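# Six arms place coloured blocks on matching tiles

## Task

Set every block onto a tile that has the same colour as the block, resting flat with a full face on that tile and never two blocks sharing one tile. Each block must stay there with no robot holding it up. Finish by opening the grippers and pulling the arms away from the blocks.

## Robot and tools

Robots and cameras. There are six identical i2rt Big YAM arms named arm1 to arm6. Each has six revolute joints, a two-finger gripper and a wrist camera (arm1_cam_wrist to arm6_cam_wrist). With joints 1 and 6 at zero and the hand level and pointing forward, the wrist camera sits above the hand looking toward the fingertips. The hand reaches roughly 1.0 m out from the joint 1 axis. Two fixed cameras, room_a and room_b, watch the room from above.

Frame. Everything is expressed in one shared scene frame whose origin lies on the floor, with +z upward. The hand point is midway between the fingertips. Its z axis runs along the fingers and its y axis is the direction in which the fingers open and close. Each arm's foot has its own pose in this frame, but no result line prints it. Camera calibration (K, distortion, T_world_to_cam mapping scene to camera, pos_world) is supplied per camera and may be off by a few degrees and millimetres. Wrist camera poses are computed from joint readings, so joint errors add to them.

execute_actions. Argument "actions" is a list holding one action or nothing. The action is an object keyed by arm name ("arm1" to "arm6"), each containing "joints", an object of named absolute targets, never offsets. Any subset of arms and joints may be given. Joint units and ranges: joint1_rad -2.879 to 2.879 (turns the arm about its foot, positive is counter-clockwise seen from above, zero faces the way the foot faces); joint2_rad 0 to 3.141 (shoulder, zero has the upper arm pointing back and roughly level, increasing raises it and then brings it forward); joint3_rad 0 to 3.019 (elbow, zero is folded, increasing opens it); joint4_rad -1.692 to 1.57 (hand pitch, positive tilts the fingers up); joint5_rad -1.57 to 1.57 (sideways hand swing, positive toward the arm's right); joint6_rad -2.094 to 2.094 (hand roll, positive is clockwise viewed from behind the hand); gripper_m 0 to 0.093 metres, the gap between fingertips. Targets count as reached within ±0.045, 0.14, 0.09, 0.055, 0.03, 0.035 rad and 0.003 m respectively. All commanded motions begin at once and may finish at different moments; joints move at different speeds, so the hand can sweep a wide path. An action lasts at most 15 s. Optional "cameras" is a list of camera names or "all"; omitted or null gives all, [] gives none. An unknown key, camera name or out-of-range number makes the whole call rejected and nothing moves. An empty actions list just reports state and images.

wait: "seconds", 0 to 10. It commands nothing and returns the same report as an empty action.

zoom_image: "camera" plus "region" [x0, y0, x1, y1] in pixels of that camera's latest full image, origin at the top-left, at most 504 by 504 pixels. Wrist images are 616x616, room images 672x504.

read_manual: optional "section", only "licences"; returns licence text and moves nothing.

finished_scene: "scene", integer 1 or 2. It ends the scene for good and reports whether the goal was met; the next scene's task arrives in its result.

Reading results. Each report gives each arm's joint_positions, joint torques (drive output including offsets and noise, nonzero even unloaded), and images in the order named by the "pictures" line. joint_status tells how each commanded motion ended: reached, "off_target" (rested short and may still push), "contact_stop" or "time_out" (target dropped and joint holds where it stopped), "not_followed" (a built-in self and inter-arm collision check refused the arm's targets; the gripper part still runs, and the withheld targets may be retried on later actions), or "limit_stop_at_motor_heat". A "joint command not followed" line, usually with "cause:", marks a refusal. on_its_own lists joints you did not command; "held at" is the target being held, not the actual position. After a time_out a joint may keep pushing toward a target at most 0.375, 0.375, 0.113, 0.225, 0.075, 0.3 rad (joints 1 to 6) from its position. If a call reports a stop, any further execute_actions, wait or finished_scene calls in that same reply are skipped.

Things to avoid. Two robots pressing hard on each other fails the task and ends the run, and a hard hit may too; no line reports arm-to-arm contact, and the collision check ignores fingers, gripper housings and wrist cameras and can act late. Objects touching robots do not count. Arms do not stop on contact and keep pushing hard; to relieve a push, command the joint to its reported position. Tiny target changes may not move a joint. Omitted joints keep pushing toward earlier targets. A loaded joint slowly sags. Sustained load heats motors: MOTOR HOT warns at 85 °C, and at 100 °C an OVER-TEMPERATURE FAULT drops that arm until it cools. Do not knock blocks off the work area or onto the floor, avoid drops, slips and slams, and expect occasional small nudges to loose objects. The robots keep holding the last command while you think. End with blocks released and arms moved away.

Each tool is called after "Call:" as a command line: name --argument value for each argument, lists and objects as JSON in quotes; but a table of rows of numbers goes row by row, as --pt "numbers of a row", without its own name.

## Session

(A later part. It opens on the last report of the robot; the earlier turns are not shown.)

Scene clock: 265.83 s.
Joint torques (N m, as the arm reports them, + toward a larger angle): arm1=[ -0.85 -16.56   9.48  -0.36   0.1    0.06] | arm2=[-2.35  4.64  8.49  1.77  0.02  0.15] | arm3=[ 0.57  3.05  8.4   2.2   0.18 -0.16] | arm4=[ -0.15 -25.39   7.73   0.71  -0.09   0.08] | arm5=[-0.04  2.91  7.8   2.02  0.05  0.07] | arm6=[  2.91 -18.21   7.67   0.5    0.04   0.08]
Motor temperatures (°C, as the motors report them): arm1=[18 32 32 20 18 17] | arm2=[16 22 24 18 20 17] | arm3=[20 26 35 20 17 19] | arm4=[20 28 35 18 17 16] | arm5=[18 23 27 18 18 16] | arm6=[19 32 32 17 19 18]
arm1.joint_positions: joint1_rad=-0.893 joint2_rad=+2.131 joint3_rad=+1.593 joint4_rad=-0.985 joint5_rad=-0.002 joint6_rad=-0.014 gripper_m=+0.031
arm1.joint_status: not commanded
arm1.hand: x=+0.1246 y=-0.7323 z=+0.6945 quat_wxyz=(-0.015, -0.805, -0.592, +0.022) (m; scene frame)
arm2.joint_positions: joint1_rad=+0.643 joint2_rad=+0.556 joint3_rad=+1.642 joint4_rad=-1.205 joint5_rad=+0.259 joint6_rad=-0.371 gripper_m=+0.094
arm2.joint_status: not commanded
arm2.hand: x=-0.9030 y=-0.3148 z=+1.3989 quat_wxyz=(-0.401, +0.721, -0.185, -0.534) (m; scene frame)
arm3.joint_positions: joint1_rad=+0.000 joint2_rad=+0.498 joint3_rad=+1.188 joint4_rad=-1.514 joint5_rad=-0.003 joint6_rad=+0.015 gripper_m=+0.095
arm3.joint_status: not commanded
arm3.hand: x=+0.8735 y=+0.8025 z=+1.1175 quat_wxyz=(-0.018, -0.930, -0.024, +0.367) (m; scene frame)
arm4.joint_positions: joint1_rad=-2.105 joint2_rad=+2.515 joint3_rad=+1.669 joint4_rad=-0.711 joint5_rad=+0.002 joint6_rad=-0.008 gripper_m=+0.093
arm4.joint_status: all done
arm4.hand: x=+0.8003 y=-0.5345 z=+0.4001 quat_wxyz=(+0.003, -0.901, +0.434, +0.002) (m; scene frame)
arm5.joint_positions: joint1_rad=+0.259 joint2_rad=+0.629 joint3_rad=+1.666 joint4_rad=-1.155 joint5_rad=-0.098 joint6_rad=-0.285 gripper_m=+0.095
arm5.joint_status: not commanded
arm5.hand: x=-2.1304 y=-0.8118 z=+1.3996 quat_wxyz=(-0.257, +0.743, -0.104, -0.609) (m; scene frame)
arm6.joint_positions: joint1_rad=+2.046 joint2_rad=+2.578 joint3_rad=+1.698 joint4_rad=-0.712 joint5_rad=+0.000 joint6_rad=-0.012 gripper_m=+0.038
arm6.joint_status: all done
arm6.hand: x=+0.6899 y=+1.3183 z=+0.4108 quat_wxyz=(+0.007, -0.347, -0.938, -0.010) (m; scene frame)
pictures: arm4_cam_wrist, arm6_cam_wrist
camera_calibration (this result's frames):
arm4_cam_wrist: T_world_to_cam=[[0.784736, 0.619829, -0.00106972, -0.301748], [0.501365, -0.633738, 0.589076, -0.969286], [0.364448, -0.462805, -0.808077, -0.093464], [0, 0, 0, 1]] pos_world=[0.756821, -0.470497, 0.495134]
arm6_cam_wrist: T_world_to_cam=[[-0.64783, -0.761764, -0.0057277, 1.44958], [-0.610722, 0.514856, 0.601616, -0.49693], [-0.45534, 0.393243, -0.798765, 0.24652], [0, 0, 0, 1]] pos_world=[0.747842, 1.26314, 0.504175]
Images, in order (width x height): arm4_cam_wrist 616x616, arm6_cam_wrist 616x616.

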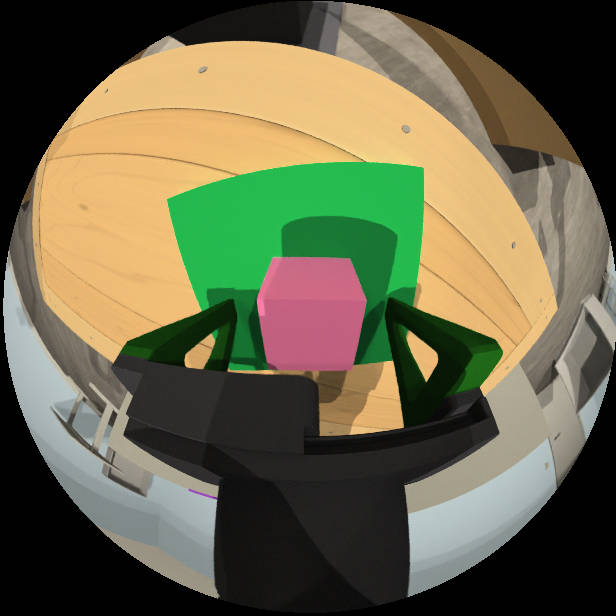

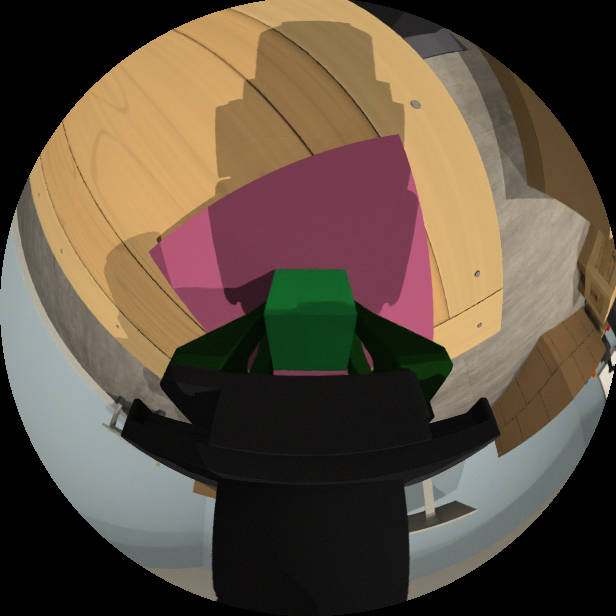

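Call:
execute_actions --actions '[{"arm4":{"joints":{"joint2_rad":1.1,"joint3_rad":1.15,"joint4_rad":-1.2}},"arm6":{"joints":{"joint2_rad":2.578,"gripper_m":0.093}},"arm1":{"joints":{"joint1_rad":-0.4,"joint2_rad":2.25,"joint3_rad":1.355,"joint4_rad":-0.665}}}]' --cameras '["arm1_cam_wrist","arm6_cam_wrist","room_b"]'

Scene clock: 279.67 s.
Joint torques (N m, as the arm reports them, + toward a larger angle): arm1=[ -0.03 -18.21   5.82   0.77   0.1    0.03] | arm2=[-2.04  4.85  8.52  1.73  0.01  0.15] | arm3=[ 0.35  3.17  8.39  2.19  0.18 -0.14] | arm4=[ 0.29 -8.3   9.32  0.5  -0.08  0.08] | arm5=[-0.04  2.9   7.8   2.01  0.06  0.07] | arm6=[  2.93 -21.43   7.7    0.53   0.04   0.08]
Motor temperatures (°C, as the motors report them): arm1=[18 32 32 20 18 17] | arm2=[16 22 24 18 20 17] | arm3=[20 26 35 20 17 19] | arm4=[20 29 35 18 17 16] | arm5=[18 23 27 18 18 16] | arm6=[19 32 32 17 19 18]
arm1.joint_positions: joint1_rad=-0.399 joint2_rad=+2.263 joint3_rad=+1.354 joint4_rad=-0.680 joint5_rad=-0.001 joint6_rad=-0.012 gripper_m=+0.031
arm1.joint_status: all done
arm1.hand: x=+0.4133 y=-0.6811 z=+0.5501 quat_wxyz=(+0.007, -0.637, -0.771, -0.003) (m; scene frame)
arm2.joint_positions: joint1_rad=+0.643 joint2_rad=+0.556 joint3_rad=+1.642 joint4_rad=-1.205 joint5_rad=+0.259 joint6_rad=-0.371 gripper_m=+0.094
arm2.joint_status: not commanded
arm2.hand: x=-0.9030 y=-0.3148 z=+1.3989 quat_wxyz=(-0.401, +0.721, -0.185, -0.534) (m; scene frame)
arm3.joint_positions: joint1_rad=+0.000 joint2_rad=+0.498 joint3_rad=+1.188 joint4_rad=-1.514 joint5_rad=-0.003 joint6_rad=+0.015 gripper_m=+0.095
arm3.joint_status: not commanded
arm3.hand: x=+0.8735 y=+0.8025 z=+1.1175 quat_wxyz=(-0.018, -0.930, -0.024, +0.367) (m; scene frame)
arm4.joint_positions: joint1_rad=-2.105 joint2_rad=+1.091 joint3_rad=+1.148 joint4_rad=-1.186 joint5_rad=+0.002 joint6_rad=-0.008 gripper_m=+0.093
arm4.joint_status: all done
arm4.hand: x=+0.9397 y=-0.7145 z=+0.9330 quat_wxyz=(+0.097, -0.880, +0.424, +0.192) (m; scene frame)
arm5.joint_positions: joint1_rad=+0.259 joint2_rad=+0.629 joint3_rad=+1.666 joint4_rad=-1.155 joint5_rad=-0.098 joint6_rad=-0.285 gripper_m=+0.095
arm5.joint_status: not commanded
arm5.hand: x=-2.1304 y=-0.8118 z=+1.3996 quat_wxyz=(-0.257, +0.743, -0.104, -0.609) (m; scene frame)
arm6.joint_positions: joint1_rad=+2.046 joint2_rad=+2.578 joint3_rad=+1.698 joint4_rad=-0.712 joint5_rad=+0.000 joint6_rad=-0.011 gripper_m=+0.093
arm6.joint_status: all done
arm6.hand: x=+0.6900 y=+1.3182 z=+0.4109 quat_wxyz=(+0.007, -0.347, -0.938, -0.010) (m; scene frame)
pictures: arm1_cam_wrist, arm6_cam_wrist, room_b
camera_calibration (this result's frames):
arm1_cam_wrist: T_world_to_cam=[[-0.980582, -0.195717, -0.0123811, 0.279307], [-0.162706, 0.776697, 0.608497, 0.263478], [-0.109477, 0.598696, -0.793459, 1.00991], [0, 0, 0, 1]] pos_world=[0.427314, -0.754606, 0.644454]
arm6_cam_wrist: T_world_to_cam=[[-0.648122, -0.761515, -0.00571381, 1.44944], [-0.61069, 0.515245, 0.601315, -0.497232], [-0.454967, 0.393215, -0.798991, 0.246588], [0, 0, 0, 1]] pos_world=[0.747949, 1.263, 0.504296]
Images, in order (width x height): arm1_cam_wrist 616x616, arm6_cam_wrist 616x616, room_b 672x504.

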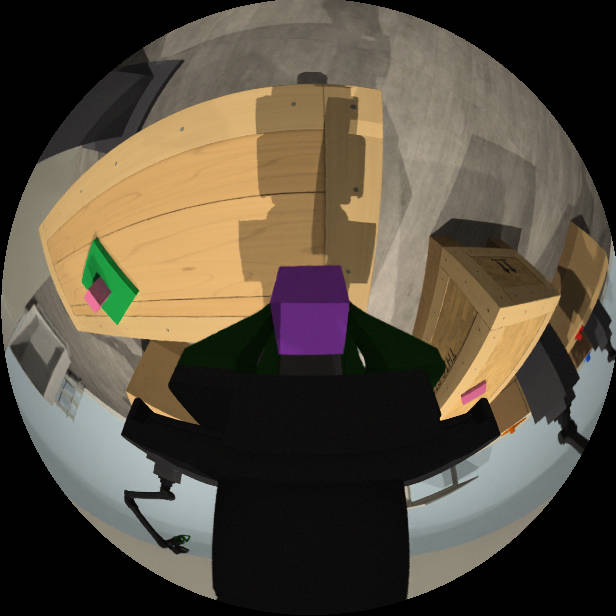

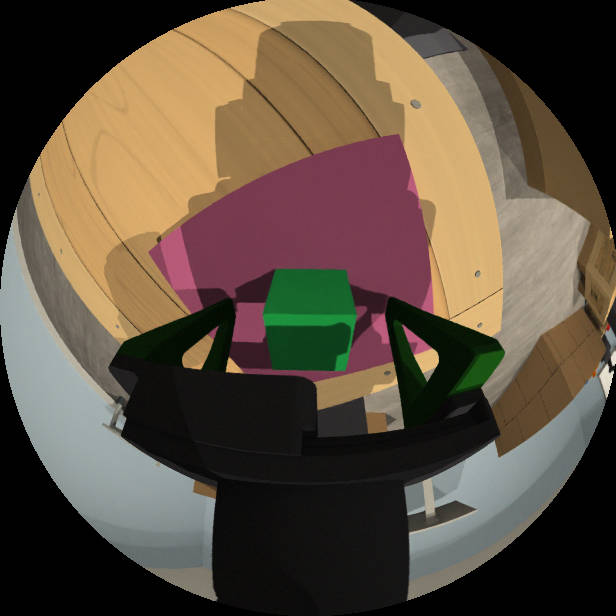

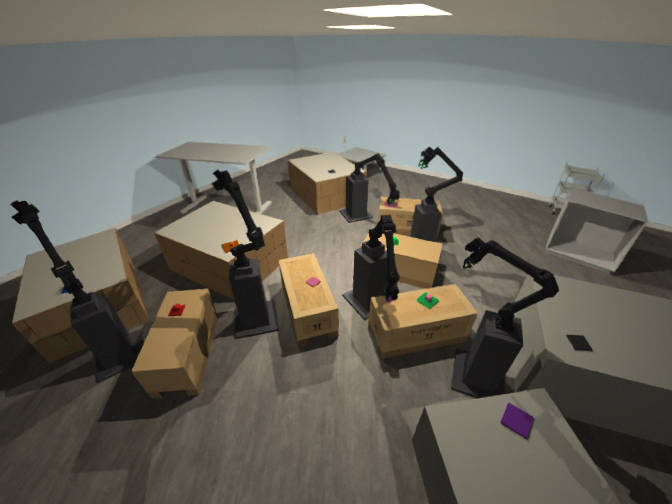

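Call:
execute_actions --actions '[{"arm6":{"joints":{"joint2_rad":1.0,"joint3_rad":1.15,"joint4_rad":-1.2}},"arm3":{"joints":{"joint1_rad":-1.01}},"arm1":{"joints":{"joint1_rad":0.01,"joint2_rad":2.62,"joint3_rad":1.705,"joint4_rad":-0.62}}}]' --cameras '["arm1_cam_wrist","room_b"]'

Scene clock: 295.73 s.
Joint torques (N m, as the arm reports them, + toward a larger angle): arm1=[ -0.31 -19.41   8.27   0.38   0.07   0.03] | arm2=[-2.21  4.84  8.57  1.75  0.    0.17] | arm3=[-0.77  2.87  8.4   2.23  0.08 -0.13] | arm4=[ 0.3  -8.05  9.52  0.51 -0.08  0.09] | arm5=[-0.04  2.87  7.8   2.02  0.05  0.07] | arm6=[ 2.83 -4.64  8.67  0.55  0.04  0.08]
Motor temperatures (°C, as the motors report them): arm1=[18 32 30 20 18 17] | arm2=[16 22 25 18 20 17] | arm3=[20 26 35 20 17 19] | arm4=[20 26 37 18 17 16] | arm5=[18 23 27 18 18 16] | arm6=[19 33 32 17 19 18]
arm1.joint_positions: joint1_rad=+0.005 joint2_rad=+2.619 joint3_rad=+1.672 joint4_rad=-0.625 joint5_rad=-0.001 joint6_rad=-0.012 gripper_m=+0.031
arm1.joint_status: all done
arm1.hand: x=+0.6491 y=-0.6514 z=+0.4219 quat_wxyz=(+0.002, -0.470, -0.883, +0.003) (m; scene frame)
arm2.joint_positions: joint1_rad=+0.643 joint2_rad=+0.556 joint3_rad=+1.642 joint4_rad=-1.205 joint5_rad=+0.259 joint6_rad=-0.371 gripper_m=+0.094
arm2.joint_status: not commanded
arm2.hand: x=-0.9030 y=-0.3148 z=+1.3989 quat_wxyz=(-0.401, +0.721, -0.185, -0.534) (m; scene frame)
arm3.joint_positions: joint1_rad=-1.000 joint2_rad=+0.498 joint3_rad=+1.188 joint4_rad=-1.514 joint5_rad=-0.001 joint6_rad=+0.014 gripper_m=+0.095
arm3.joint_status: all done
arm3.hand: x=+0.9472 y=+0.9622 z=+1.1164 quat_wxyz=(+0.158, -0.829, +0.425, +0.329) (m; scene frame)
arm4.joint_positions: joint1_rad=-2.105 joint2_rad=+1.091 joint3_rad=+1.148 joint4_rad=-1.186 joint5_rad=+0.002 joint6_rad=-0.008 gripper_m=+0.093
arm4.joint_status: not commanded
arm4.hand: x=+0.9397 y=-0.7145 z=+0.9330 quat_wxyz=(+0.097, -0.880, +0.424, +0.192) (m; scene frame)
arm5.joint_positions: joint1_rad=+0.259 joint2_rad=+0.629 joint3_rad=+1.666 joint4_rad=-1.155 joint5_rad=-0.098 joint6_rad=-0.285 gripper_m=+0.095
arm5.joint_status: not commanded
arm5.hand: x=-2.1304 y=-0.8118 z=+1.3996 quat_wxyz=(-0.257, +0.743, -0.104, -0.609) (m; scene frame)
arm6.joint_positions: joint1_rad=+2.046 joint2_rad=+0.991 joint3_rad=+1.161 joint4_rad=-1.185 joint5_rad=+0.000 joint6_rad=-0.011 gripper_m=+0.093
arm6.joint_status: all done
arm6.hand: x=+0.5051 y=+1.4704 z=+1.0157 quat_wxyz=(-0.259, -0.336, -0.901, +0.093) (m; scene frame)
pictures: arm1_cam_wrist, room_b
camera_calibration (this result's frames):
arm1_cam_wrist: T_world_to_cam=[[-0.824793, -0.565336, -0.0106102, 0.17205], [-0.458742, 0.658072, 0.597074, 0.476528], [-0.330565, 0.49733, -0.802116, 0.997312], [0, 0, 0, 1]] pos_world=[0.690185, -0.712317, 0.517263]
Images, in order (width x height): arm1_cam_wrist 616x616, room_b 672x504.

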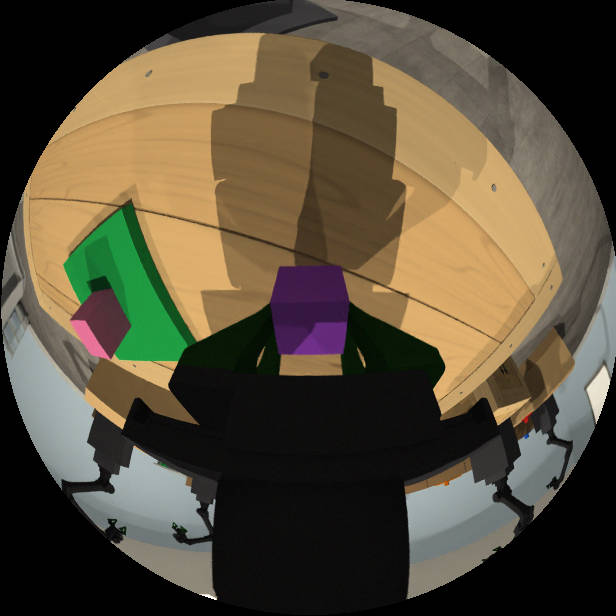

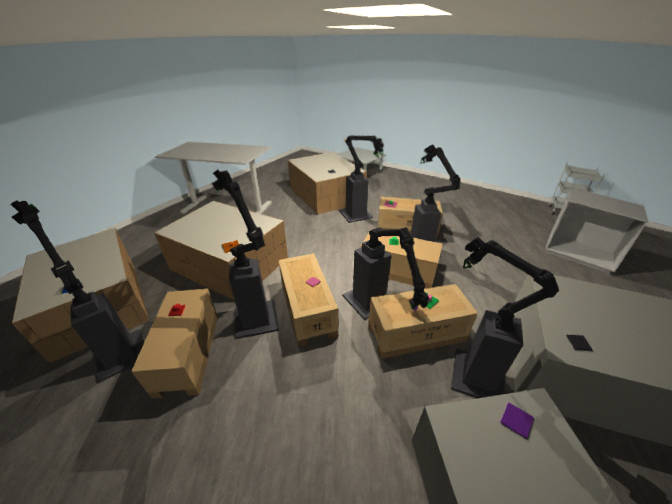

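Call:
execute_actions --actions '[{"arm6":{"joints":{"joint1_rad":1.0,"joint2_rad":0.5,"joint3_rad":1.2,"joint4_rad":-1.5}},"arm3":{"joints":{"joint1_rad":-1.015,"joint2_rad":2.41,"joint3_rad":1.655,"joint4_rad":-0.785,"joint6_rad":-0.24}},"arm1":{"joints":{"joint2_rad":2.665}}}]' --cameras '["arm1_cam_wrist","arm3_cam_wrist"]'

Scene clock: 309.23 s.
Joint torques (N m, as the arm reports them, + toward a larger angle): arm1=[  0.07 -17.07   8.2    0.31   0.06   0.03] | arm2=[-2.22  4.89  8.52  1.78  0.    0.15] | arm3=[ -0.66 -23.14   7.16   0.6    0.02  -0.11] | arm4=[ 0.29 -8.13  9.51  0.52 -0.08  0.08] | arm5=[-0.04  2.87  7.81  2.01  0.05  0.06] | arm6=[ 1.6   2.5  10.04  0.92  0.02  0.07]
Motor temperatures (°C, as the motors report them): arm1=[18 33 31 20 18 17] | arm2=[16 22 25 18 20 17] | arm3=[20 26 36 20 17 19] | arm4=[20 25 37 18 17 16] | arm5=[18 23 27 18 18 16] | arm6=[19 29 33 17 19 18]
arm1.joint_positions: joint1_rad=+0.005 joint2_rad=+2.640 joint3_rad=+1.672 joint4_rad=-0.625 joint5_rad=-0.001 joint6_rad=-0.012 gripper_m=+0.031
arm1.joint_status: all done
arm1.hand: x=+0.6440 y=-0.6439 z=+0.4097 quat_wxyz=(+0.011, -0.470, -0.883, -0.002) (m; scene frame)
arm2.joint_positions: joint1_rad=+0.643 joint2_rad=+0.556 joint3_rad=+1.642 joint4_rad=-1.205 joint5_rad=+0.259 joint6_rad=-0.371 gripper_m=+0.094
arm2.joint_status: not commanded
arm2.hand: x=-0.9030 y=-0.3148 z=+1.3989 quat_wxyz=(-0.401, +0.721, -0.185, -0.534) (m; scene frame)
arm3.joint_positions: joint1_rad=-1.001 joint2_rad=+2.409 joint3_rad=+1.643 joint4_rad=-0.788 joint5_rad=-0.001 joint6_rad=-0.224 gripper_m=+0.095
arm3.joint_status: all done
arm3.hand: x=+0.6792 y=+1.3167 z=+0.5046 quat_wxyz=(+0.001, -0.938, +0.347, +0.009) (m; scene frame)
arm4.joint_positions: joint1_rad=-2.105 joint2_rad=+1.091 joint3_rad=+1.148 joint4_rad=-1.186 joint5_rad=+0.002 joint6_rad=-0.008 gripper_m=+0.093
arm4.joint_status: not commanded
arm4.hand: x=+0.9397 y=-0.7145 z=+0.9330 quat_wxyz=(+0.097, -0.880, +0.424, +0.192) (m; scene frame)
arm5.joint_positions: joint1_rad=+0.259 joint2_rad=+0.629 joint3_rad=+1.666 joint4_rad=-1.155 joint5_rad=-0.098 joint6_rad=-0.285 gripper_m=+0.095
arm5.joint_status: not commanded
arm5.hand: x=-2.1304 y=-0.8118 z=+1.3996 quat_wxyz=(-0.257, +0.743, -0.104, -0.609) (m; scene frame)
arm6.joint_positions: joint1_rad=+1.008 joint2_rad=+0.496 joint3_rad=+1.171 joint4_rad=-1.485 joint5_rad=+0.001 joint6_rad=-0.010 gripper_m=+0.093
arm6.joint_status: all done
arm6.hand: x=+0.1852 y=+1.5338 z=+1.1041 quat_wxyz=(-0.234, -0.715, -0.596, +0.281) (m; scene frame)
pictures: arm1_cam_wrist, arm3_cam_wrist
camera_calibration (this result's frames):
arm1_cam_wrist: T_world_to_cam=[[-0.825005, -0.565018, -0.0110175, 0.172516], [-0.451665, 0.647527, 0.613765, 0.458353], [-0.339654, 0.511336, -0.789412, 0.991805], [0, 0, 0, 1]] pos_world=[0.686219, -0.706467, 0.503522]
arm3_cam_wrist: T_world_to_cam=[[0.655263, 0.755234, -0.0158863, -1.42858], [0.624283, -0.529566, 0.574309, -0.0123531], [0.425325, -0.386241, -0.818484, 0.754801], [0, 0, 0, 1]] pos_world=[0.622774, 1.36391, 0.602192]
Images, in order (width x height): arm1_cam_wrist 616x616, arm3_cam_wrist 616x616.

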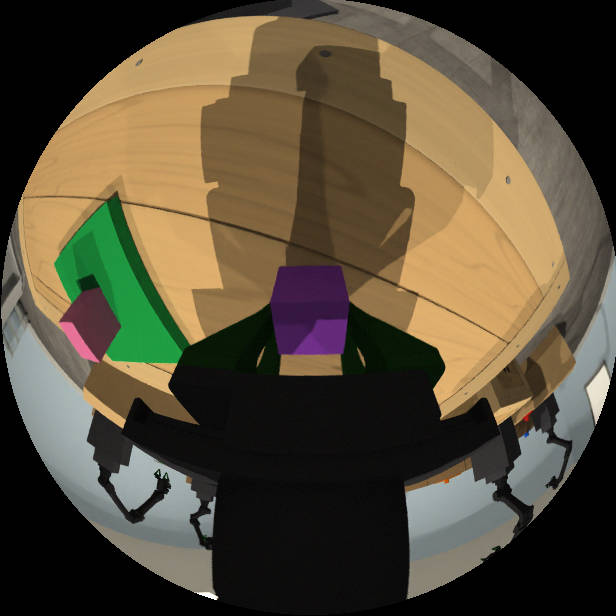

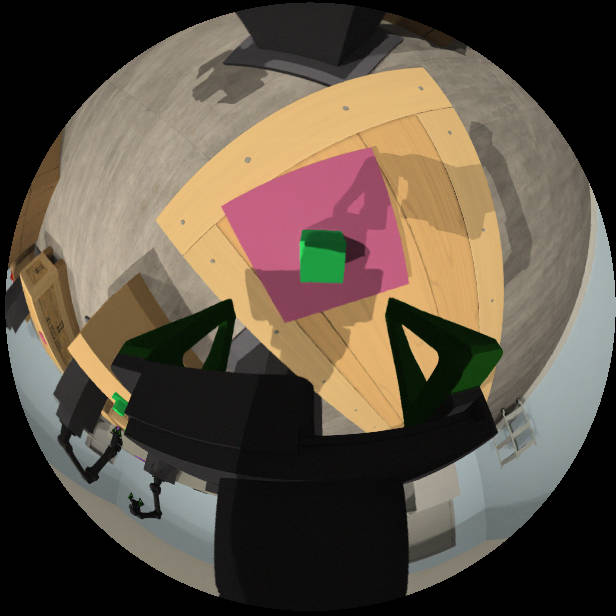

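Call:
execute_actions --actions '[{"arm3":{"joints":{"joint1_rad":-1.025,"joint2_rad":2.60,"joint3_rad":1.735,"joint4_rad":-0.685}},"arm1":{"joints":{"joint2_rad":2.69}}}]' --cameras '["arm1_cam_wrist","arm3_cam_wrist"]'

Scene clock: 319.37 s.
Joint torques (N m, as the arm reports them, + toward a larger angle): arm1=[ -0.02 -15.89   7.77   0.29   0.06   0.03] | arm2=[-1.95  4.52  8.58  1.75  0.01  0.15] | arm3=[ -0.11 -24.25   6.46   0.54  -0.06  -0.13] | arm4=[ 0.24 -8.04  9.5   0.5  -0.08  0.09] | arm5=[-0.04  2.9   7.8   2.01  0.05  0.07] | arm6=[ 1.55  2.27 10.04  0.86  0.02  0.07]
Motor temperatures (°C, as the motors report them): arm1=[18 33 31 20 18 17] | arm2=[16 22 25 18 20 17] | arm3=[20 30 35 20 17 19] | arm4=[20 25 38 18 17 16] | arm5=[18 23 27 18 18 16] | arm6=[19 27 34 17 19 18]
arm1.joint_positions: joint1_rad=+0.005 joint2_rad=+2.651 joint3_rad=+1.675 joint4_rad=-0.625 joint5_rad=-0.001 joint6_rad=-0.011 gripper_m=+0.031
arm1.joint_status: all done
arm1.hand: x=+0.6425 y=-0.6417 z=+0.4042 quat_wxyz=(+0.014, -0.470, -0.883, -0.004) (m; scene frame)
arm2.joint_positions: joint1_rad=+0.643 joint2_rad=+0.556 joint3_rad=+1.642 joint4_rad=-1.205 joint5_rad=+0.259 joint6_rad=-0.371 gripper_m=+0.094
arm2.joint_status: not commanded
arm2.hand: x=-0.9030 y=-0.3148 z=+1.3989 quat_wxyz=(-0.401, +0.721, -0.185, -0.534) (m; scene frame)
arm3.joint_positions: joint1_rad=-1.016 joint2_rad=+2.609 joint3_rad=+1.721 joint4_rad=-0.690 joint5_rad=+0.002 joint6_rad=-0.226 gripper_m=+0.095
arm3.joint_status: all done
arm3.hand: x=+0.6905 y=+1.3169 z=+0.4039 quat_wxyz=(-0.004, -0.936, +0.353, -0.002) (m; scene frame)
arm4.joint_positions: joint1_rad=-2.105 joint2_rad=+1.091 joint3_rad=+1.148 joint4_rad=-1.186 joint5_rad=+0.002 joint6_rad=-0.008 gripper_m=+0.093
arm4.joint_status: not commanded
arm4.hand: x=+0.9397 y=-0.7145 z=+0.9330 quat_wxyz=(+0.097, -0.880, +0.424, +0.192) (m; scene frame)
arm5.joint_positions: joint1_rad=+0.259 joint2_rad=+0.629 joint3_rad=+1.666 joint4_rad=-1.155 joint5_rad=-0.098 joint6_rad=-0.285 gripper_m=+0.095
arm5.joint_status: not commanded
arm5.hand: x=-2.1304 y=-0.8118 z=+1.3996 quat_wxyz=(-0.257, +0.743, -0.104, -0.609) (m; scene frame)
arm6.joint_positions: joint1_rad=+1.008 joint2_rad=+0.496 joint3_rad=+1.171 joint4_rad=-1.485 joint5_rad=+0.001 joint6_rad=-0.010 gripper_m=+0.093
arm6.joint_status: not commanded
arm6.hand: x=+0.1852 y=+1.5338 z=+1.1041 quat_wxyz=(-0.234, -0.715, -0.596, +0.281) (m; scene frame)
pictures: arm1_cam_wrist, arm3_cam_wrist
camera_calibration (this result's frames):
arm1_cam_wrist: T_world_to_cam=[[-0.825295, -0.564592, -0.0111453, 0.172977], [-0.448926, 0.643992, 0.619467, 0.453276], [-0.342569, 0.516247, -0.784943, 0.98896], [0, 0, 0, 1]] pos_world=[0.685031, -0.704792, 0.497416]
arm3_cam_wrist: T_world_to_cam=[[0.66573, 0.745956, -0.0187871, -1.43158], [0.607844, -0.527524, 0.593502, 0.0395359], [0.432816, -0.406531, -0.804613, 0.683627], [0, 0, 0, 1]] pos_world=[0.63313, 1.36667, 0.499696]
Images, in order (width x height): arm1_cam_wrist 616x616, arm3_cam_wrist 616x616.

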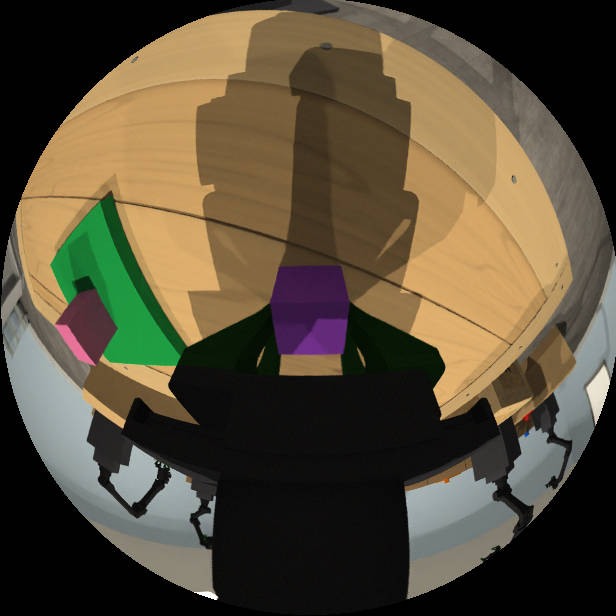

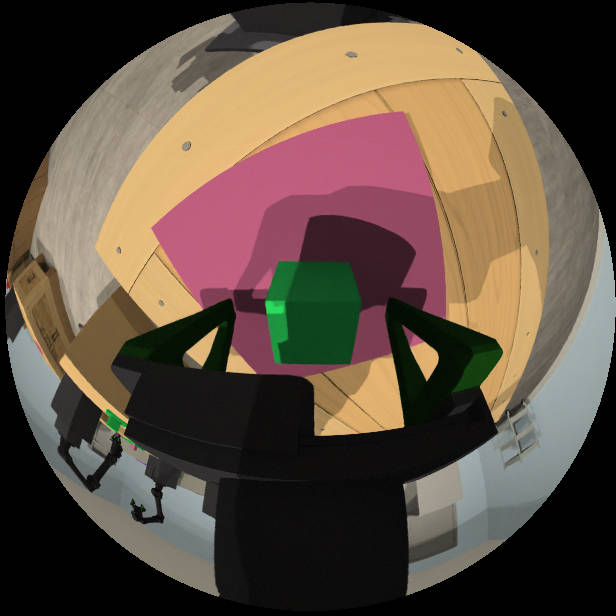

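Call:
execute_actions --actions '[{"arm3":{"joints":{"gripper_m":0.026}},"arm1":{"joints":{"joint2_rad":2.651,"gripper_m":0.093}}}]' --cameras '["arm1_cam_wrist"]'

Call:
execute_actions --actions '[{"arm3":{"joints":{"joint2_rad":2.1,"joint4_rad":-1.18}},"arm1":{"joints":{"joint2_rad":2.45,"joint4_rad":-0.8}}}]' --cameras '["arm1_cam_wrist","arm3_cam_wrist"]'

Scene clock: 325.63 s.
Joint torques (N m, as the arm reports them, + toward a larger angle): arm1=[  0.22 -19.12   7.88   0.27   0.05   0.03] | arm2=[-2.13  4.44  8.51  1.72  0.01  0.15] | arm3=[ -0.22 -23.93   6.7    0.48  -0.03  -0.14] | arm4=[ 0.3  -8.07  9.51  0.51 -0.09  0.09] | arm5=[-0.05  2.88  7.8   2.02  0.05  0.07] | arm6=[ 1.6   2.48 10.04  0.89  0.02  0.06]
Motor temperatures (°C, as the motors report them): arm1=[18 33 31 20 18 17] | arm2=[16 22 25 18 20 17] | arm3=[20 32 34 20 17 19] | arm4=[20 25 38 18 17 16] | arm5=[18 23 27 18 18 16] | arm6=[19 26 34 17 19 18]
arm1.joint_positions: joint1_rad=+0.005 joint2_rad=+2.651 joint3_rad=+1.675 joint4_rad=-0.625 joint5_rad=-0.001 joint6_rad=-0.011 gripper_m=+0.093
arm1.joint_status: all done
arm1.hand: x=+0.6425 y=-0.6417 z=+0.4042 quat_wxyz=(+0.014, -0.470, -0.883, -0.004) (m; scene frame)
arm2.joint_positions: joint1_rad=+0.643 joint2_rad=+0.556 joint3_rad=+1.642 joint4_rad=-1.205 joint5_rad=+0.259 joint6_rad=-0.371 gripper_m=+0.094
arm2.joint_status: not commanded
arm2.hand: x=-0.9030 y=-0.3148 z=+1.3989 quat_wxyz=(-0.401, +0.721, -0.185, -0.534) (m; scene frame)
arm3.joint_positions: joint1_rad=-1.016 joint2_rad=+2.609 joint3_rad=+1.721 joint4_rad=-0.690 joint5_rad=+0.001 joint6_rad=-0.226 gripper_m=+0.038
arm3.joint_status: gripper_m off_target (ended at +0.038, target +0.026)
arm3.hand: x=+0.6904 y=+1.3169 z=+0.4039 quat_wxyz=(-0.005, -0.936, +0.353, -0.002) (m; scene frame)
arm4.joint_positions: joint1_rad=-2.105 joint2_rad=+1.091 joint3_rad=+1.148 joint4_rad=-1.186 joint5_rad=+0.002 joint6_rad=-0.008 gripper_m=+0.093
arm4.joint_status: not commanded
arm4.hand: x=+0.9397 y=-0.7145 z=+0.9330 quat_wxyz=(+0.097, -0.880, +0.424, +0.192) (m; scene frame)
arm5.joint_positions: joint1_rad=+0.259 joint2_rad=+0.629 joint3_rad=+1.666 joint4_rad=-1.155 joint5_rad=-0.098 joint6_rad=-0.285 gripper_m=+0.095
arm5.joint_status: not commanded
arm5.hand: x=-2.1304 y=-0.8118 z=+1.3996 quat_wxyz=(-0.257, +0.743, -0.104, -0.609) (m; scene frame)
arm6.joint_positions: joint1_rad=+1.008 joint2_rad=+0.496 joint3_rad=+1.171 joint4_rad=-1.485 joint5_rad=+0.001 joint6_rad=-0.010 gripper_m=+0.093
arm6.joint_status: not commanded
arm6.hand: x=+0.1852 y=+1.5338 z=+1.1041 quat_wxyz=(-0.234, -0.715, -0.596, +0.281) (m; scene frame)
pictures: arm1_cam_wrist
camera_calibration (this result's frames):
arm1_cam_wrist: T_world_to_cam=[[-0.825292, -0.564603, -0.0107641, 0.172749], [-0.448736, 0.644117, 0.619475, 0.453229], [-0.342824, 0.516079, -0.784942, 0.989016], [0, 0, 0, 1]] pos_world=[0.685007, -0.704808, 0.497416]
Images, in order (width x height): arm1_cam_wrist 616x616.

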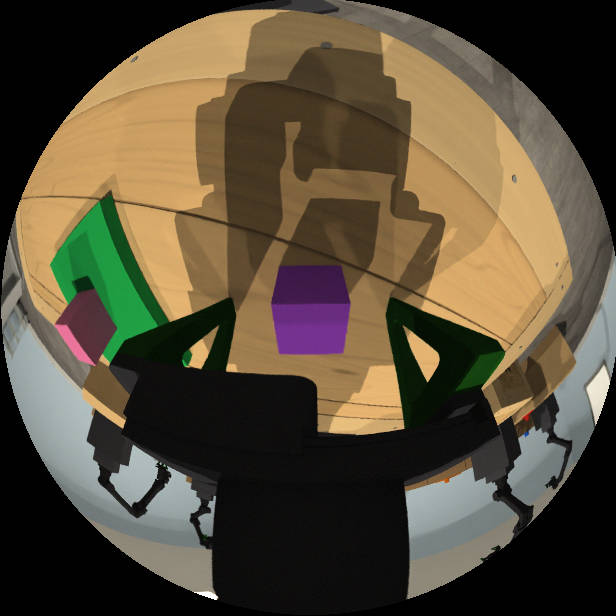

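Scene clock: 327.40 s.
Joint torques (N m, as the arm reports them, + toward a larger angle): arm1=[  0.12 -18.51   8.63  -0.37   0.06   0.03] | arm2=[-2.01  4.72  8.57  1.76  0.02  0.15] | arm3=[ -0.09 -22.34   8.49  -0.02  -0.04  -0.13] | arm4=[ 0.3  -8.05  9.51  0.53 -0.08  0.09] | arm5=[-0.06  2.89  7.8   2.01  0.05  0.06] | arm6=[ 1.42  2.44 10.03  0.92  0.02  0.06]
Motor temperatures (°C, as the motors report them): arm1=[18 33 31 20 18 17] | arm2=[16 22 25 18 20 17] | arm3=[20 32 34 20 17 19] | arm4=[20 25 38 18 17 16] | arm5=[18 23 27 18 18 16] | arm6=[19 26 35 17 19 18]
arm1.joint_positions: joint1_rad=+0.005 joint2_rad=+2.433 joint3_rad=+1.687 joint4_rad=-0.786 joint5_rad=-0.001 joint6_rad=-0.011 gripper_m=+0.093
arm1.joint_status: all done
arm1.hand: x=+0.6701 y=-0.6820 z=+0.5376 quat_wxyz=(-0.016, -0.470, -0.883, +0.013) (m; scene frame)
arm2.joint_positions: joint1_rad=+0.643 joint2_rad=+0.556 joint3_rad=+1.642 joint4_rad=-1.205 joint5_rad=+0.259 joint6_rad=-0.371 gripper_m=+0.094
arm2.joint_status: not commanded
arm2.hand: x=-0.9030 y=-0.3148 z=+1.3989 quat_wxyz=(-0.401, +0.721, -0.185, -0.534) (m; scene frame)
arm3.joint_positions: joint1_rad=-1.016 joint2_rad=+2.103 joint3_rad=+1.725 joint4_rad=-1.171 joint5_rad=+0.001 joint6_rad=-0.226 gripper_m=+0.038
arm3.joint_status: all done
arm3.hand: x=+0.6856 y=+1.3274 z=+0.7176 quat_wxyz=(+0.003, -0.936, +0.353, +0.010) (m; scene frame)
arm4.joint_positions: joint1_rad=-2.105 joint2_rad=+1.091 joint3_rad=+1.148 joint4_rad=-1.186 joint5_rad=+0.002 joint6_rad=-0.008 gripper_m=+0.093
arm4.joint_status: not commanded
arm4.hand: x=+0.9397 y=-0.7145 z=+0.9330 quat_wxyz=(+0.097, -0.880, +0.424, +0.192) (m; scene frame)
arm5.joint_positions: joint1_rad=+0.259 joint2_rad=+0.629 joint3_rad=+1.666 joint4_rad=-1.155 joint5_rad=-0.098 joint6_rad=-0.285 gripper_m=+0.095
arm5.joint_status: not commanded
arm5.hand: x=-2.1304 y=-0.8118 z=+1.3996 quat_wxyz=(-0.257, +0.743, -0.104, -0.609) (m; scene frame)
arm6.joint_positions: joint1_rad=+1.008 joint2_rad=+0.496 joint3_rad=+1.171 joint4_rad=-1.485 joint5_rad=+0.001 joint6_rad=-0.010 gripper_m=+0.093
arm6.joint_status: not commanded
arm6.hand: x=+0.1852 y=+1.5338 z=+1.1041 quat_wxyz=(-0.234, -0.715, -0.596, +0.281) (m; scene frame)
pictures: arm1_cam_wrist, arm3_cam_wrist
camera_calibration (this result's frames):
arm1_cam_wrist: T_world_to_cam=[[-0.824624, -0.565602, -0.0094374, 0.172416], [-0.471394, 0.677859, 0.564176, 0.47685], [-0.312702, 0.469682, -0.8256, 1.09411], [0, 0, 0, 1]] pos_world=[0.709092, -0.7396, 0.635894]
arm3_cam_wrist: T_world_to_cam=[[0.665606, 0.746191, -0.0129354, -1.43464], [0.617638, -0.541041, 0.570787, -0.110604], [0.418918, -0.387908, -0.820996, 0.938963], [0, 0, 0, 1]] pos_world=[0.629867, 1.3749, 0.815459]
Images, in order (width x height): arm1_cam_wrist 616x616, arm3_cam_wrist 616x616.

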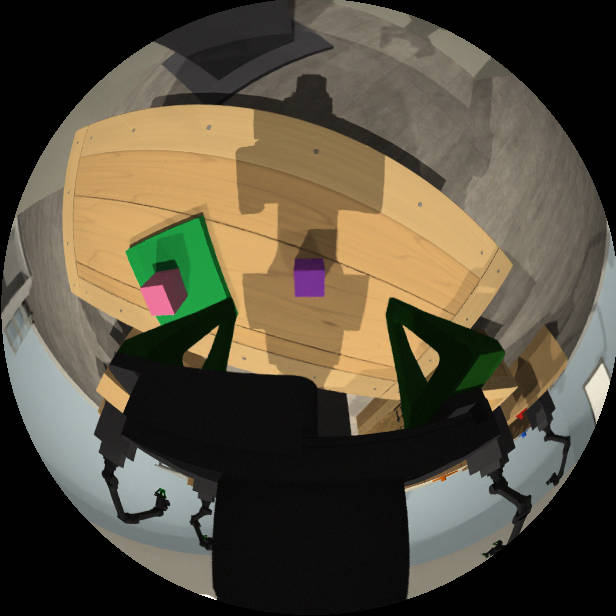

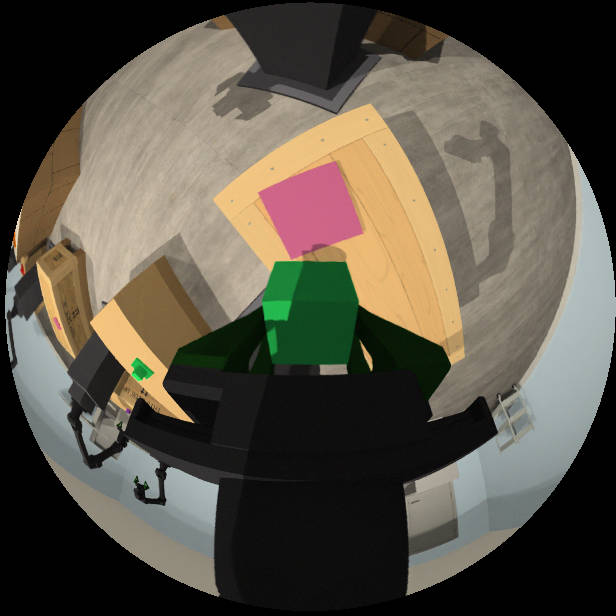

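Call:
execute_actions --actions '[{"arm3":{"joints":{"joint1_rad":0.65,"joint6_rad":0}},"arm1":{"joints":{"joint1_rad":0.322,"joint2_rad":2.475,"joint3_rad":1.64,"joint4_rad":-0.71,"joint6_rad":0.235}}}]' --cameras '["arm1_cam_wrist","arm3_cam_wrist"]'

Scene clock: 342.30 s.
Joint torques (N m, as the arm reports them, + toward a larger angle): arm1=[  0.14 -17.33   5.57   0.86   0.09   0.06] | arm2=[-2.18  4.7   8.46  1.76  0.    0.17] | arm3=[ -0.17 -22.23   8.6    0.01   0.14   0.11] | arm4=[ 0.28 -8.04  9.5   0.51 -0.09  0.09] | arm5=[-0.05  2.87  7.81  2.02  0.05  0.07] | arm6=[ 1.4   2.47 10.06  0.87  0.02  0.06]
Motor temperatures (°C, as the motors report them): arm1=[18 33 31 20 18 17] | arm2=[16 21 25 18 20 17] | arm3=[20 34 35 20 17 19] | arm4=[20 24 38 18 17 16] | arm5=[18 22 27 18 18 16] | arm6=[19 25 35 17 19 18]
arm1.joint_positions: joint1_rad=+0.318 joint2_rad=+2.449 joint3_rad=+1.652 joint4_rad=-0.724 joint5_rad=-0.001 joint6_rad=+0.221 gripper_m=+0.093
arm1.joint_status: all done
arm1.hand: x=+0.8125 y=-0.5418 z=+0.5170 quat_wxyz=(-0.023, -0.433, -0.901, +0.009) (m; scene frame)
arm2.joint_positions: joint1_rad=+0.643 joint2_rad=+0.556 joint3_rad=+1.642 joint4_rad=-1.205 joint5_rad=+0.259 joint6_rad=-0.371 gripper_m=+0.094
arm2.joint_status: not commanded
arm2.hand: x=-0.9030 y=-0.3148 z=+1.3989 quat_wxyz=(-0.401, +0.721, -0.185, -0.534) (m; scene frame)
arm3.joint_positions: joint1_rad=+0.660 joint2_rad=+2.103 joint3_rad=+1.725 joint4_rad=-1.171 joint5_rad=-0.002 joint6_rad=-0.016 gripper_m=+0.038
arm3.joint_status: all done
arm3.hand: x=+0.5820 y=+0.3921 z=+0.7223 quat_wxyz=(-0.006, -0.931, -0.364, +0.013) (m; scene frame)
arm4.joint_positions: joint1_rad=-2.105 joint2_rad=+1.091 joint3_rad=+1.148 joint4_rad=-1.186 joint5_rad=+0.002 joint6_rad=-0.008 gripper_m=+0.093
arm4.joint_status: not commanded
arm4.hand: x=+0.9397 y=-0.7145 z=+0.9330 quat_wxyz=(+0.097, -0.880, +0.424, +0.192) (m; scene frame)
arm5.joint_positions: joint1_rad=+0.259 joint2_rad=+0.629 joint3_rad=+1.666 joint4_rad=-1.155 joint5_rad=-0.098 joint6_rad=-0.285 gripper_m=+0.095
arm5.joint_status: not commanded
arm5.hand: x=-2.1304 y=-0.8118 z=+1.3996 quat_wxyz=(-0.257, +0.743, -0.104, -0.609) (m; scene frame)
arm6.joint_positions: joint1_rad=+1.008 joint2_rad=+0.496 joint3_rad=+1.171 joint4_rad=-1.485 joint5_rad=+0.001 joint6_rad=-0.010 gripper_m=+0.093
arm6.joint_status: not commanded
arm6.hand: x=+0.1852 y=+1.5338 z=+1.1041 quat_wxyz=(-0.234, -0.715, -0.596, +0.281) (m; scene frame)
pictures: arm1_cam_wrist, arm3_cam_wrist
camera_calibration (this result's frames):
arm1_cam_wrist: T_world_to_cam=[[-0.775586, -0.630897, -0.0208478, 0.299587], [-0.53298, 0.636802, 0.557149, 0.492006], [-0.338228, 0.443228, -0.830151, 1.06455], [0, 0, 0, 1]] pos_world=[0.854646, -0.596142, 0.615863]
arm3_cam_wrist: T_world_to_cam=[[-0.672626, 0.739864, -0.0132463, 0.11379], [0.605327, 0.560436, 0.565235, -0.976063], [0.425621, 0.372173, -0.824824, 0.324292], [0, 0, 0, 1]] pos_world=[0.52935, 0.342139, 0.820697]
Images, in order (width x height): arm1_cam_wrist 616x616, arm3_cam_wrist 616x616.

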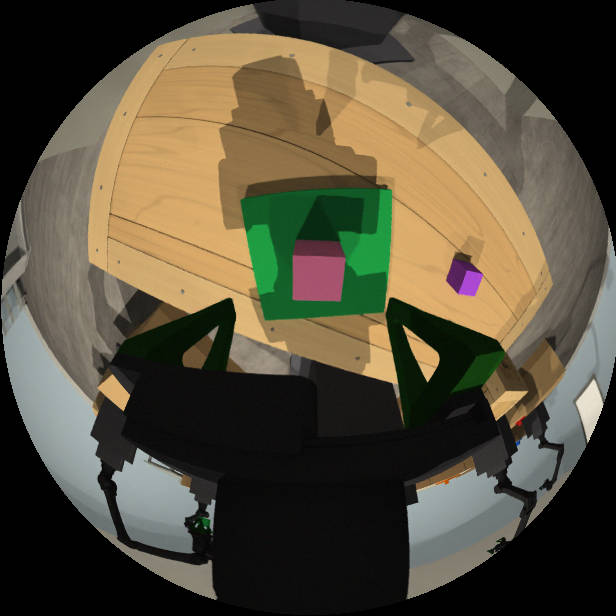

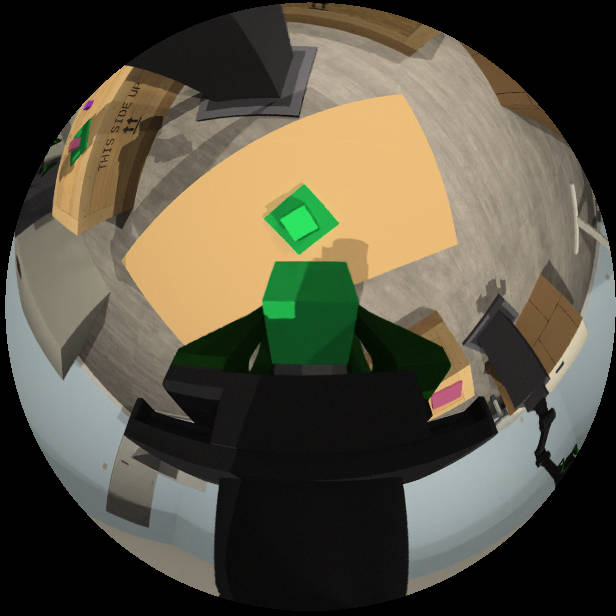

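Call:
execute_actions --actions '[{"arm3":{"joints":{"joint1_rad":1.02,"joint2_rad":2.57,"joint3_rad":1.665,"joint4_rad":-0.65}},"arm1":{"joints":{"joint1_rad":0.303,"joint2_rad":2.62,"joint3_rad":1.725,"joint4_rad":-0.645}}}]' --cameras '["arm1_cam_wrist","arm3_cam_wrist"]'

Scene clock: 359.90 s.
Joint torques (N m, as the arm reports them, + toward a larger angle): arm1=[ -1.59 -19.52   7.93   0.83   0.1    0.06] | arm2=[-2.04  4.83  8.48  1.79  0.    0.17] | arm3=[  1.36 -23.98   6.39   0.72   0.08   0.11] | arm4=[ 0.22 -8.05  9.51  0.53 -0.08  0.08] | arm5=[-0.06  2.89  7.8   2.03  0.05  0.07] | arm6=[ 1.6   2.49 10.01  0.88  0.02  0.07]
Motor temperatures (°C, as the motors report them): arm1=[18 33 30 20 18 17] | arm2=[16 21 25 18 20 17] | arm3=[20 35 35 20 17 19] | arm4=[20 24 38 18 17 16] | arm5=[18 22 27 18 18 16] | arm6=[19 25 36 17 19 18]
arm1.joint_positions: joint1_rad=+0.318 joint2_rad=+2.622 joint3_rad=+1.698 joint4_rad=-0.656 joint5_rad=-0.001 joint6_rad=+0.221 gripper_m=+0.093
arm1.joint_status: all done
arm1.hand: x=+0.7937 y=-0.5276 z=+0.4247 quat_wxyz=(+0.006, -0.434, -0.901, +0.002) (m; scene frame)
arm2.joint_positions: joint1_rad=+0.643 joint2_rad=+0.556 joint3_rad=+1.642 joint4_rad=-1.205 joint5_rad=+0.259 joint6_rad=-0.371 gripper_m=+0.094
arm2.joint_status: not commanded
arm2.hand: x=-0.9030 y=-0.3148 z=+1.3989 quat_wxyz=(-0.401, +0.721, -0.185, -0.534) (m; scene frame)
arm3.joint_positions: joint1_rad=+1.012 joint2_rad=+2.584 joint3_rad=+1.651 joint4_rad=-0.660 joint5_rad=-0.001 joint6_rad=-0.013 gripper_m=+0.037
arm3.joint_status: all done
arm3.hand: x=+0.7693 y=+0.2817 z=+0.4069 quat_wxyz=(+0.005, -0.854, -0.520, -0.006) (m; scene frame)
arm4.joint_positions: joint1_rad=-2.105 joint2_rad=+1.091 joint3_rad=+1.148 joint4_rad=-1.186 joint5_rad=+0.002 joint6_rad=-0.008 gripper_m=+0.093
arm4.joint_status: not commanded
arm4.hand: x=+0.9397 y=-0.7145 z=+0.9330 quat_wxyz=(+0.097, -0.880, +0.424, +0.192) (m; scene frame)
arm5.joint_positions: joint1_rad=+0.259 joint2_rad=+0.629 joint3_rad=+1.666 joint4_rad=-1.155 joint5_rad=-0.098 joint6_rad=-0.285 gripper_m=+0.095
arm5.joint_status: not commanded
arm5.hand: x=-2.1304 y=-0.8118 z=+1.3996 quat_wxyz=(-0.257, +0.743, -0.104, -0.609) (m; scene frame)
arm6.joint_positions: joint1_rad=+1.008 joint2_rad=+0.496 joint3_rad=+1.171 joint4_rad=-1.485 joint5_rad=+0.001 joint6_rad=-0.010 gripper_m=+0.093
arm6.joint_status: not commanded
arm6.hand: x=+0.1852 y=+1.5338 z=+1.1041 quat_wxyz=(-0.234, -0.715, -0.596, +0.281) (m; scene frame)
pictures: arm1_cam_wrist, arm3_cam_wrist
camera_calibration (this result's frames):
arm1_cam_wrist: T_world_to_cam=[[-0.776534, -0.630019, -0.00844969, 0.287984], [-0.506092, 0.615686, 0.603988, 0.471984], [-0.375322, 0.473294, -0.796948, 1.00647], [0, 0, 0, 1]] pos_world=[0.840245, -0.585513, 0.519463]
arm3_cam_wrist: T_world_to_cam=[[-0.885219, 0.465066, -0.0100846, 0.556909], [0.366458, 0.710551, 0.600688, -0.722284], [0.286525, 0.528044, -0.79942, 0.0782264], [0, 0, 0, 1]] pos_world=[0.735259, 0.212913, 0.502019]
Images, in order (width x height): arm1_cam_wrist 616x616, arm3_cam_wrist 616x616.

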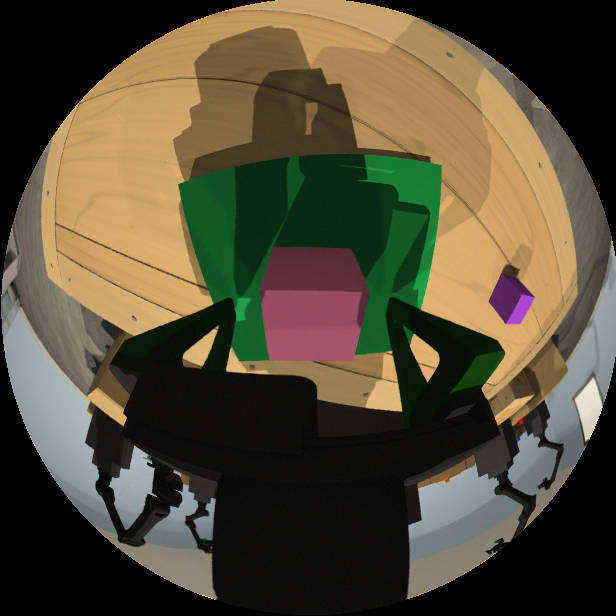

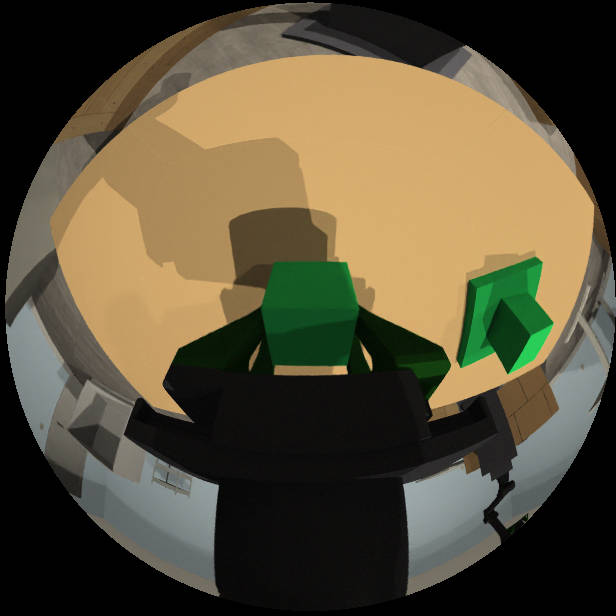

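Call:
execute_actions --actions '[{"arm3":{"joints":{"joint2_rad":2.625}},"arm1":{"joints":{"joint1_rad":0.318,"gripper_m":0.032}}}]' --cameras '["arm3_cam_wrist"]'

Scene clock: 365.57 s.
Joint torques (N m, as the arm reports them, + toward a larger angle): arm1=[ -0.41 -19.67   7.96   0.63   0.09   0.06] | arm2=[-2.29  4.72  8.55  1.77  0.    0.15] | arm3=[  1.15 -21.     6.15   0.68   0.09   0.09] | arm4=[ 0.27 -8.07  9.5   0.53 -0.08  0.09] | arm5=[0.   2.88 7.8  2.02 0.06 0.07] | arm6=[ 1.46  2.42 10.04  0.91  0.01  0.06]
Motor temperatures (°C, as the motors report them): arm1=[18 34 30 20 18 17] | arm2=[16 21 25 18 20 17] | arm3=[20 36 35 20 17 19] | arm4=[20 24 38 18 17 16] | arm5=[18 22 27 18 18 16] | arm6=[19 24 36 17 19 18]
arm1.joint_positions: joint1_rad=+0.318 joint2_rad=+2.622 joint3_rad=+1.698 joint4_rad=-0.656 joint5_rad=-0.001 joint6_rad=+0.221 gripper_m=+0.041
arm1.joint_status: gripper_m off_target (ended at +0.041, target +0.032); the others done
arm1.hand: x=+0.7937 y=-0.5276 z=+0.4247 quat_wxyz=(+0.006, -0.434, -0.901, +0.002) (m; scene frame)
arm2.joint_positions: joint1_rad=+0.643 joint2_rad=+0.556 joint3_rad=+1.642 joint4_rad=-1.205 joint5_rad=+0.259 joint6_rad=-0.371 gripper_m=+0.094
arm2.joint_status: not commanded
arm2.hand: x=-0.9030 y=-0.3148 z=+1.3989 quat_wxyz=(-0.401, +0.721, -0.185, -0.534) (m; scene frame)
arm3.joint_positions: joint1_rad=+1.012 joint2_rad=+2.611 joint3_rad=+1.651 joint4_rad=-0.660 joint5_rad=-0.001 joint6_rad=-0.013 gripper_m=+0.037
arm3.joint_status: all done
arm3.hand: x=+0.7746 y=+0.2918 z=+0.3911 quat_wxyz=(+0.012, -0.854, -0.520, -0.018) (m; scene frame)
arm4.joint_positions: joint1_rad=-2.105 joint2_rad=+1.091 joint3_rad=+1.148 joint4_rad=-1.186 joint5_rad=+0.002 joint6_rad=-0.008 gripper_m=+0.093
arm4.joint_status: not commanded
arm4.hand: x=+0.9397 y=-0.7145 z=+0.9330 quat_wxyz=(+0.097, -0.880, +0.424, +0.192) (m; scene frame)
arm5.joint_positions: joint1_rad=+0.259 joint2_rad=+0.629 joint3_rad=+1.666 joint4_rad=-1.155 joint5_rad=-0.098 joint6_rad=-0.285 gripper_m=+0.095
arm5.joint_status: not commanded
arm5.hand: x=-2.1304 y=-0.8118 z=+1.3996 quat_wxyz=(-0.257, +0.743, -0.104, -0.609) (m; scene frame)
arm6.joint_positions: joint1_rad=+1.008 joint2_rad=+0.496 joint3_rad=+1.171 joint4_rad=-1.485 joint5_rad=+0.001 joint6_rad=-0.010 gripper_m=+0.093
arm6.joint_status: not commanded
arm6.hand: x=+0.1852 y=+1.5338 z=+1.1041 quat_wxyz=(-0.234, -0.715, -0.596, +0.281) (m; scene frame)
pictures: arm3_cam_wrist
camera_calibration (this result's frames):
arm3_cam_wrist: T_world_to_cam=[[-0.885055, 0.465374, -0.0102605, 0.556636], [0.358597, 0.695707, 0.622415, -0.719953], [0.296794, 0.547192, -0.78262, 0.0386312], [0, 0, 0, 1]] pos_world=[0.73936, 0.220694, 0.484054]
Images, in order (width x height): arm3_cam_wrist 616x616.

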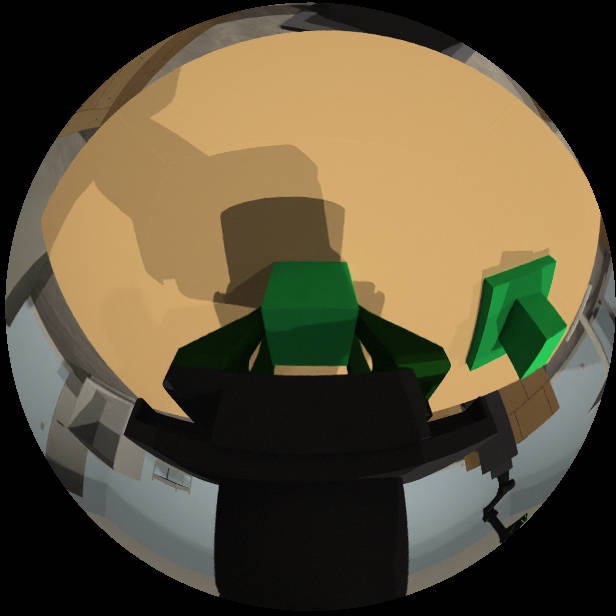

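Call:
execute_actions --actions '[{"arm3":{"joints":{"joint2_rad":2.65,"joint4_rad":-0.635}},"arm1":{"joints":{"joint2_rad":2.42,"joint4_rad":-0.84}}}]' --cameras '["arm3_cam_wrist"]'

Scene clock: 371.23 s.
Joint torques (N m, as the arm reports them, + toward a larger angle): arm1=[ -0.4  -18.3    9.28  -0.41   0.09   0.06] | arm2=[-2.28  4.85  8.53  1.75  0.    0.17] | arm3=[  1.18 -19.42   6.04   0.96   0.09   0.1 ] | arm4=[ 0.33 -8.07  9.51  0.51 -0.08  0.08] | arm5=[-0.03  2.9   7.8   2.03  0.05  0.07] | arm6=[ 1.4   2.33 10.04  0.89  0.01  0.07]
Motor temperatures (°C, as the motors report them): arm1=[18 34 30 20 18 17] | arm2=[16 21 25 18 20 17] | arm3=[20 35 34 20 17 19] | arm4=[20 24 38 18 17 16] | arm5=[18 22 27 18 18 16] | arm6=[19 24 36 17 19 18]
arm1.joint_positions: joint1_rad=+0.318 joint2_rad=+2.407 joint3_rad=+1.702 joint4_rad=-0.826 joint5_rad=-0.001 joint6_rad=+0.221 gripper_m=+0.041
arm1.joint_status: all done
arm1.hand: x=+0.8235 y=-0.5503 z=+0.5569 quat_wxyz=(-0.019, -0.434, -0.901, +0.008) (m; scene frame)
arm2.joint_positions: joint1_rad=+0.643 joint2_rad=+0.556 joint3_rad=+1.642 joint4_rad=-1.205 joint5_rad=+0.259 joint6_rad=-0.371 gripper_m=+0.094
arm2.joint_status: not commanded
arm2.hand: x=-0.9030 y=-0.3148 z=+1.3989 quat_wxyz=(-0.401, +0.721, -0.185, -0.534) (m; scene frame)
arm3.joint_positions: joint1_rad=+1.012 joint2_rad=+2.612 joint3_rad=+1.651 joint4_rad=-0.652 joint5_rad=-0.001 joint6_rad=-0.013 gripper_m=+0.037
arm3.joint_status: all done
arm3.hand: x=+0.7738 y=+0.2904 z=+0.3906 quat_wxyz=(+0.010, -0.854, -0.520, -0.015) (m; scene frame)
arm4.joint_positions: joint1_rad=-2.105 joint2_rad=+1.091 joint3_rad=+1.148 joint4_rad=-1.186 joint5_rad=+0.002 joint6_rad=-0.008 gripper_m=+0.093
arm4.joint_status: not commanded
arm4.hand: x=+0.9397 y=-0.7145 z=+0.9330 quat_wxyz=(+0.097, -0.880, +0.424, +0.192) (m; scene frame)
arm5.joint_positions: joint1_rad=+0.259 joint2_rad=+0.629 joint3_rad=+1.666 joint4_rad=-1.155 joint5_rad=-0.098 joint6_rad=-0.285 gripper_m=+0.095
arm5.joint_status: not commanded
arm5.hand: x=-2.1304 y=-0.8118 z=+1.3996 quat_wxyz=(-0.257, +0.743, -0.104, -0.609) (m; scene frame)
arm6.joint_positions: joint1_rad=+1.008 joint2_rad=+0.496 joint3_rad=+1.171 joint4_rad=-1.485 joint5_rad=+0.001 joint6_rad=-0.010 gripper_m=+0.093
arm6.joint_status: not commanded
arm6.hand: x=+0.1852 y=+1.5338 z=+1.1041 quat_wxyz=(-0.234, -0.715, -0.596, +0.281) (m; scene frame)
pictures: arm3_cam_wrist
camera_calibration (this result's frames):
arm3_cam_wrist: T_world_to_cam=[[-0.885096, 0.465297, -0.0102174, 0.556657], [0.360588, 0.699467, 0.617026, -0.718949], [0.294247, 0.542443, -0.786876, 0.0442096], [0, 0, 0, 1]] pos_world=[0.738931, 0.219889, 0.484085]
Images, in order (width x height): arm3_cam_wrist 616x616.

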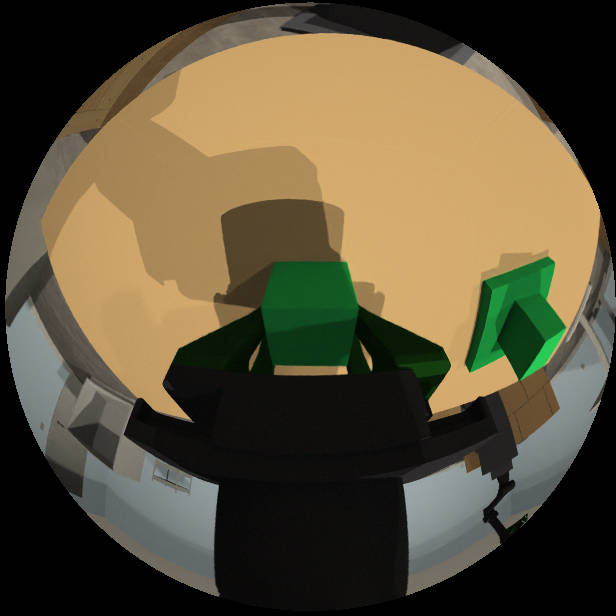

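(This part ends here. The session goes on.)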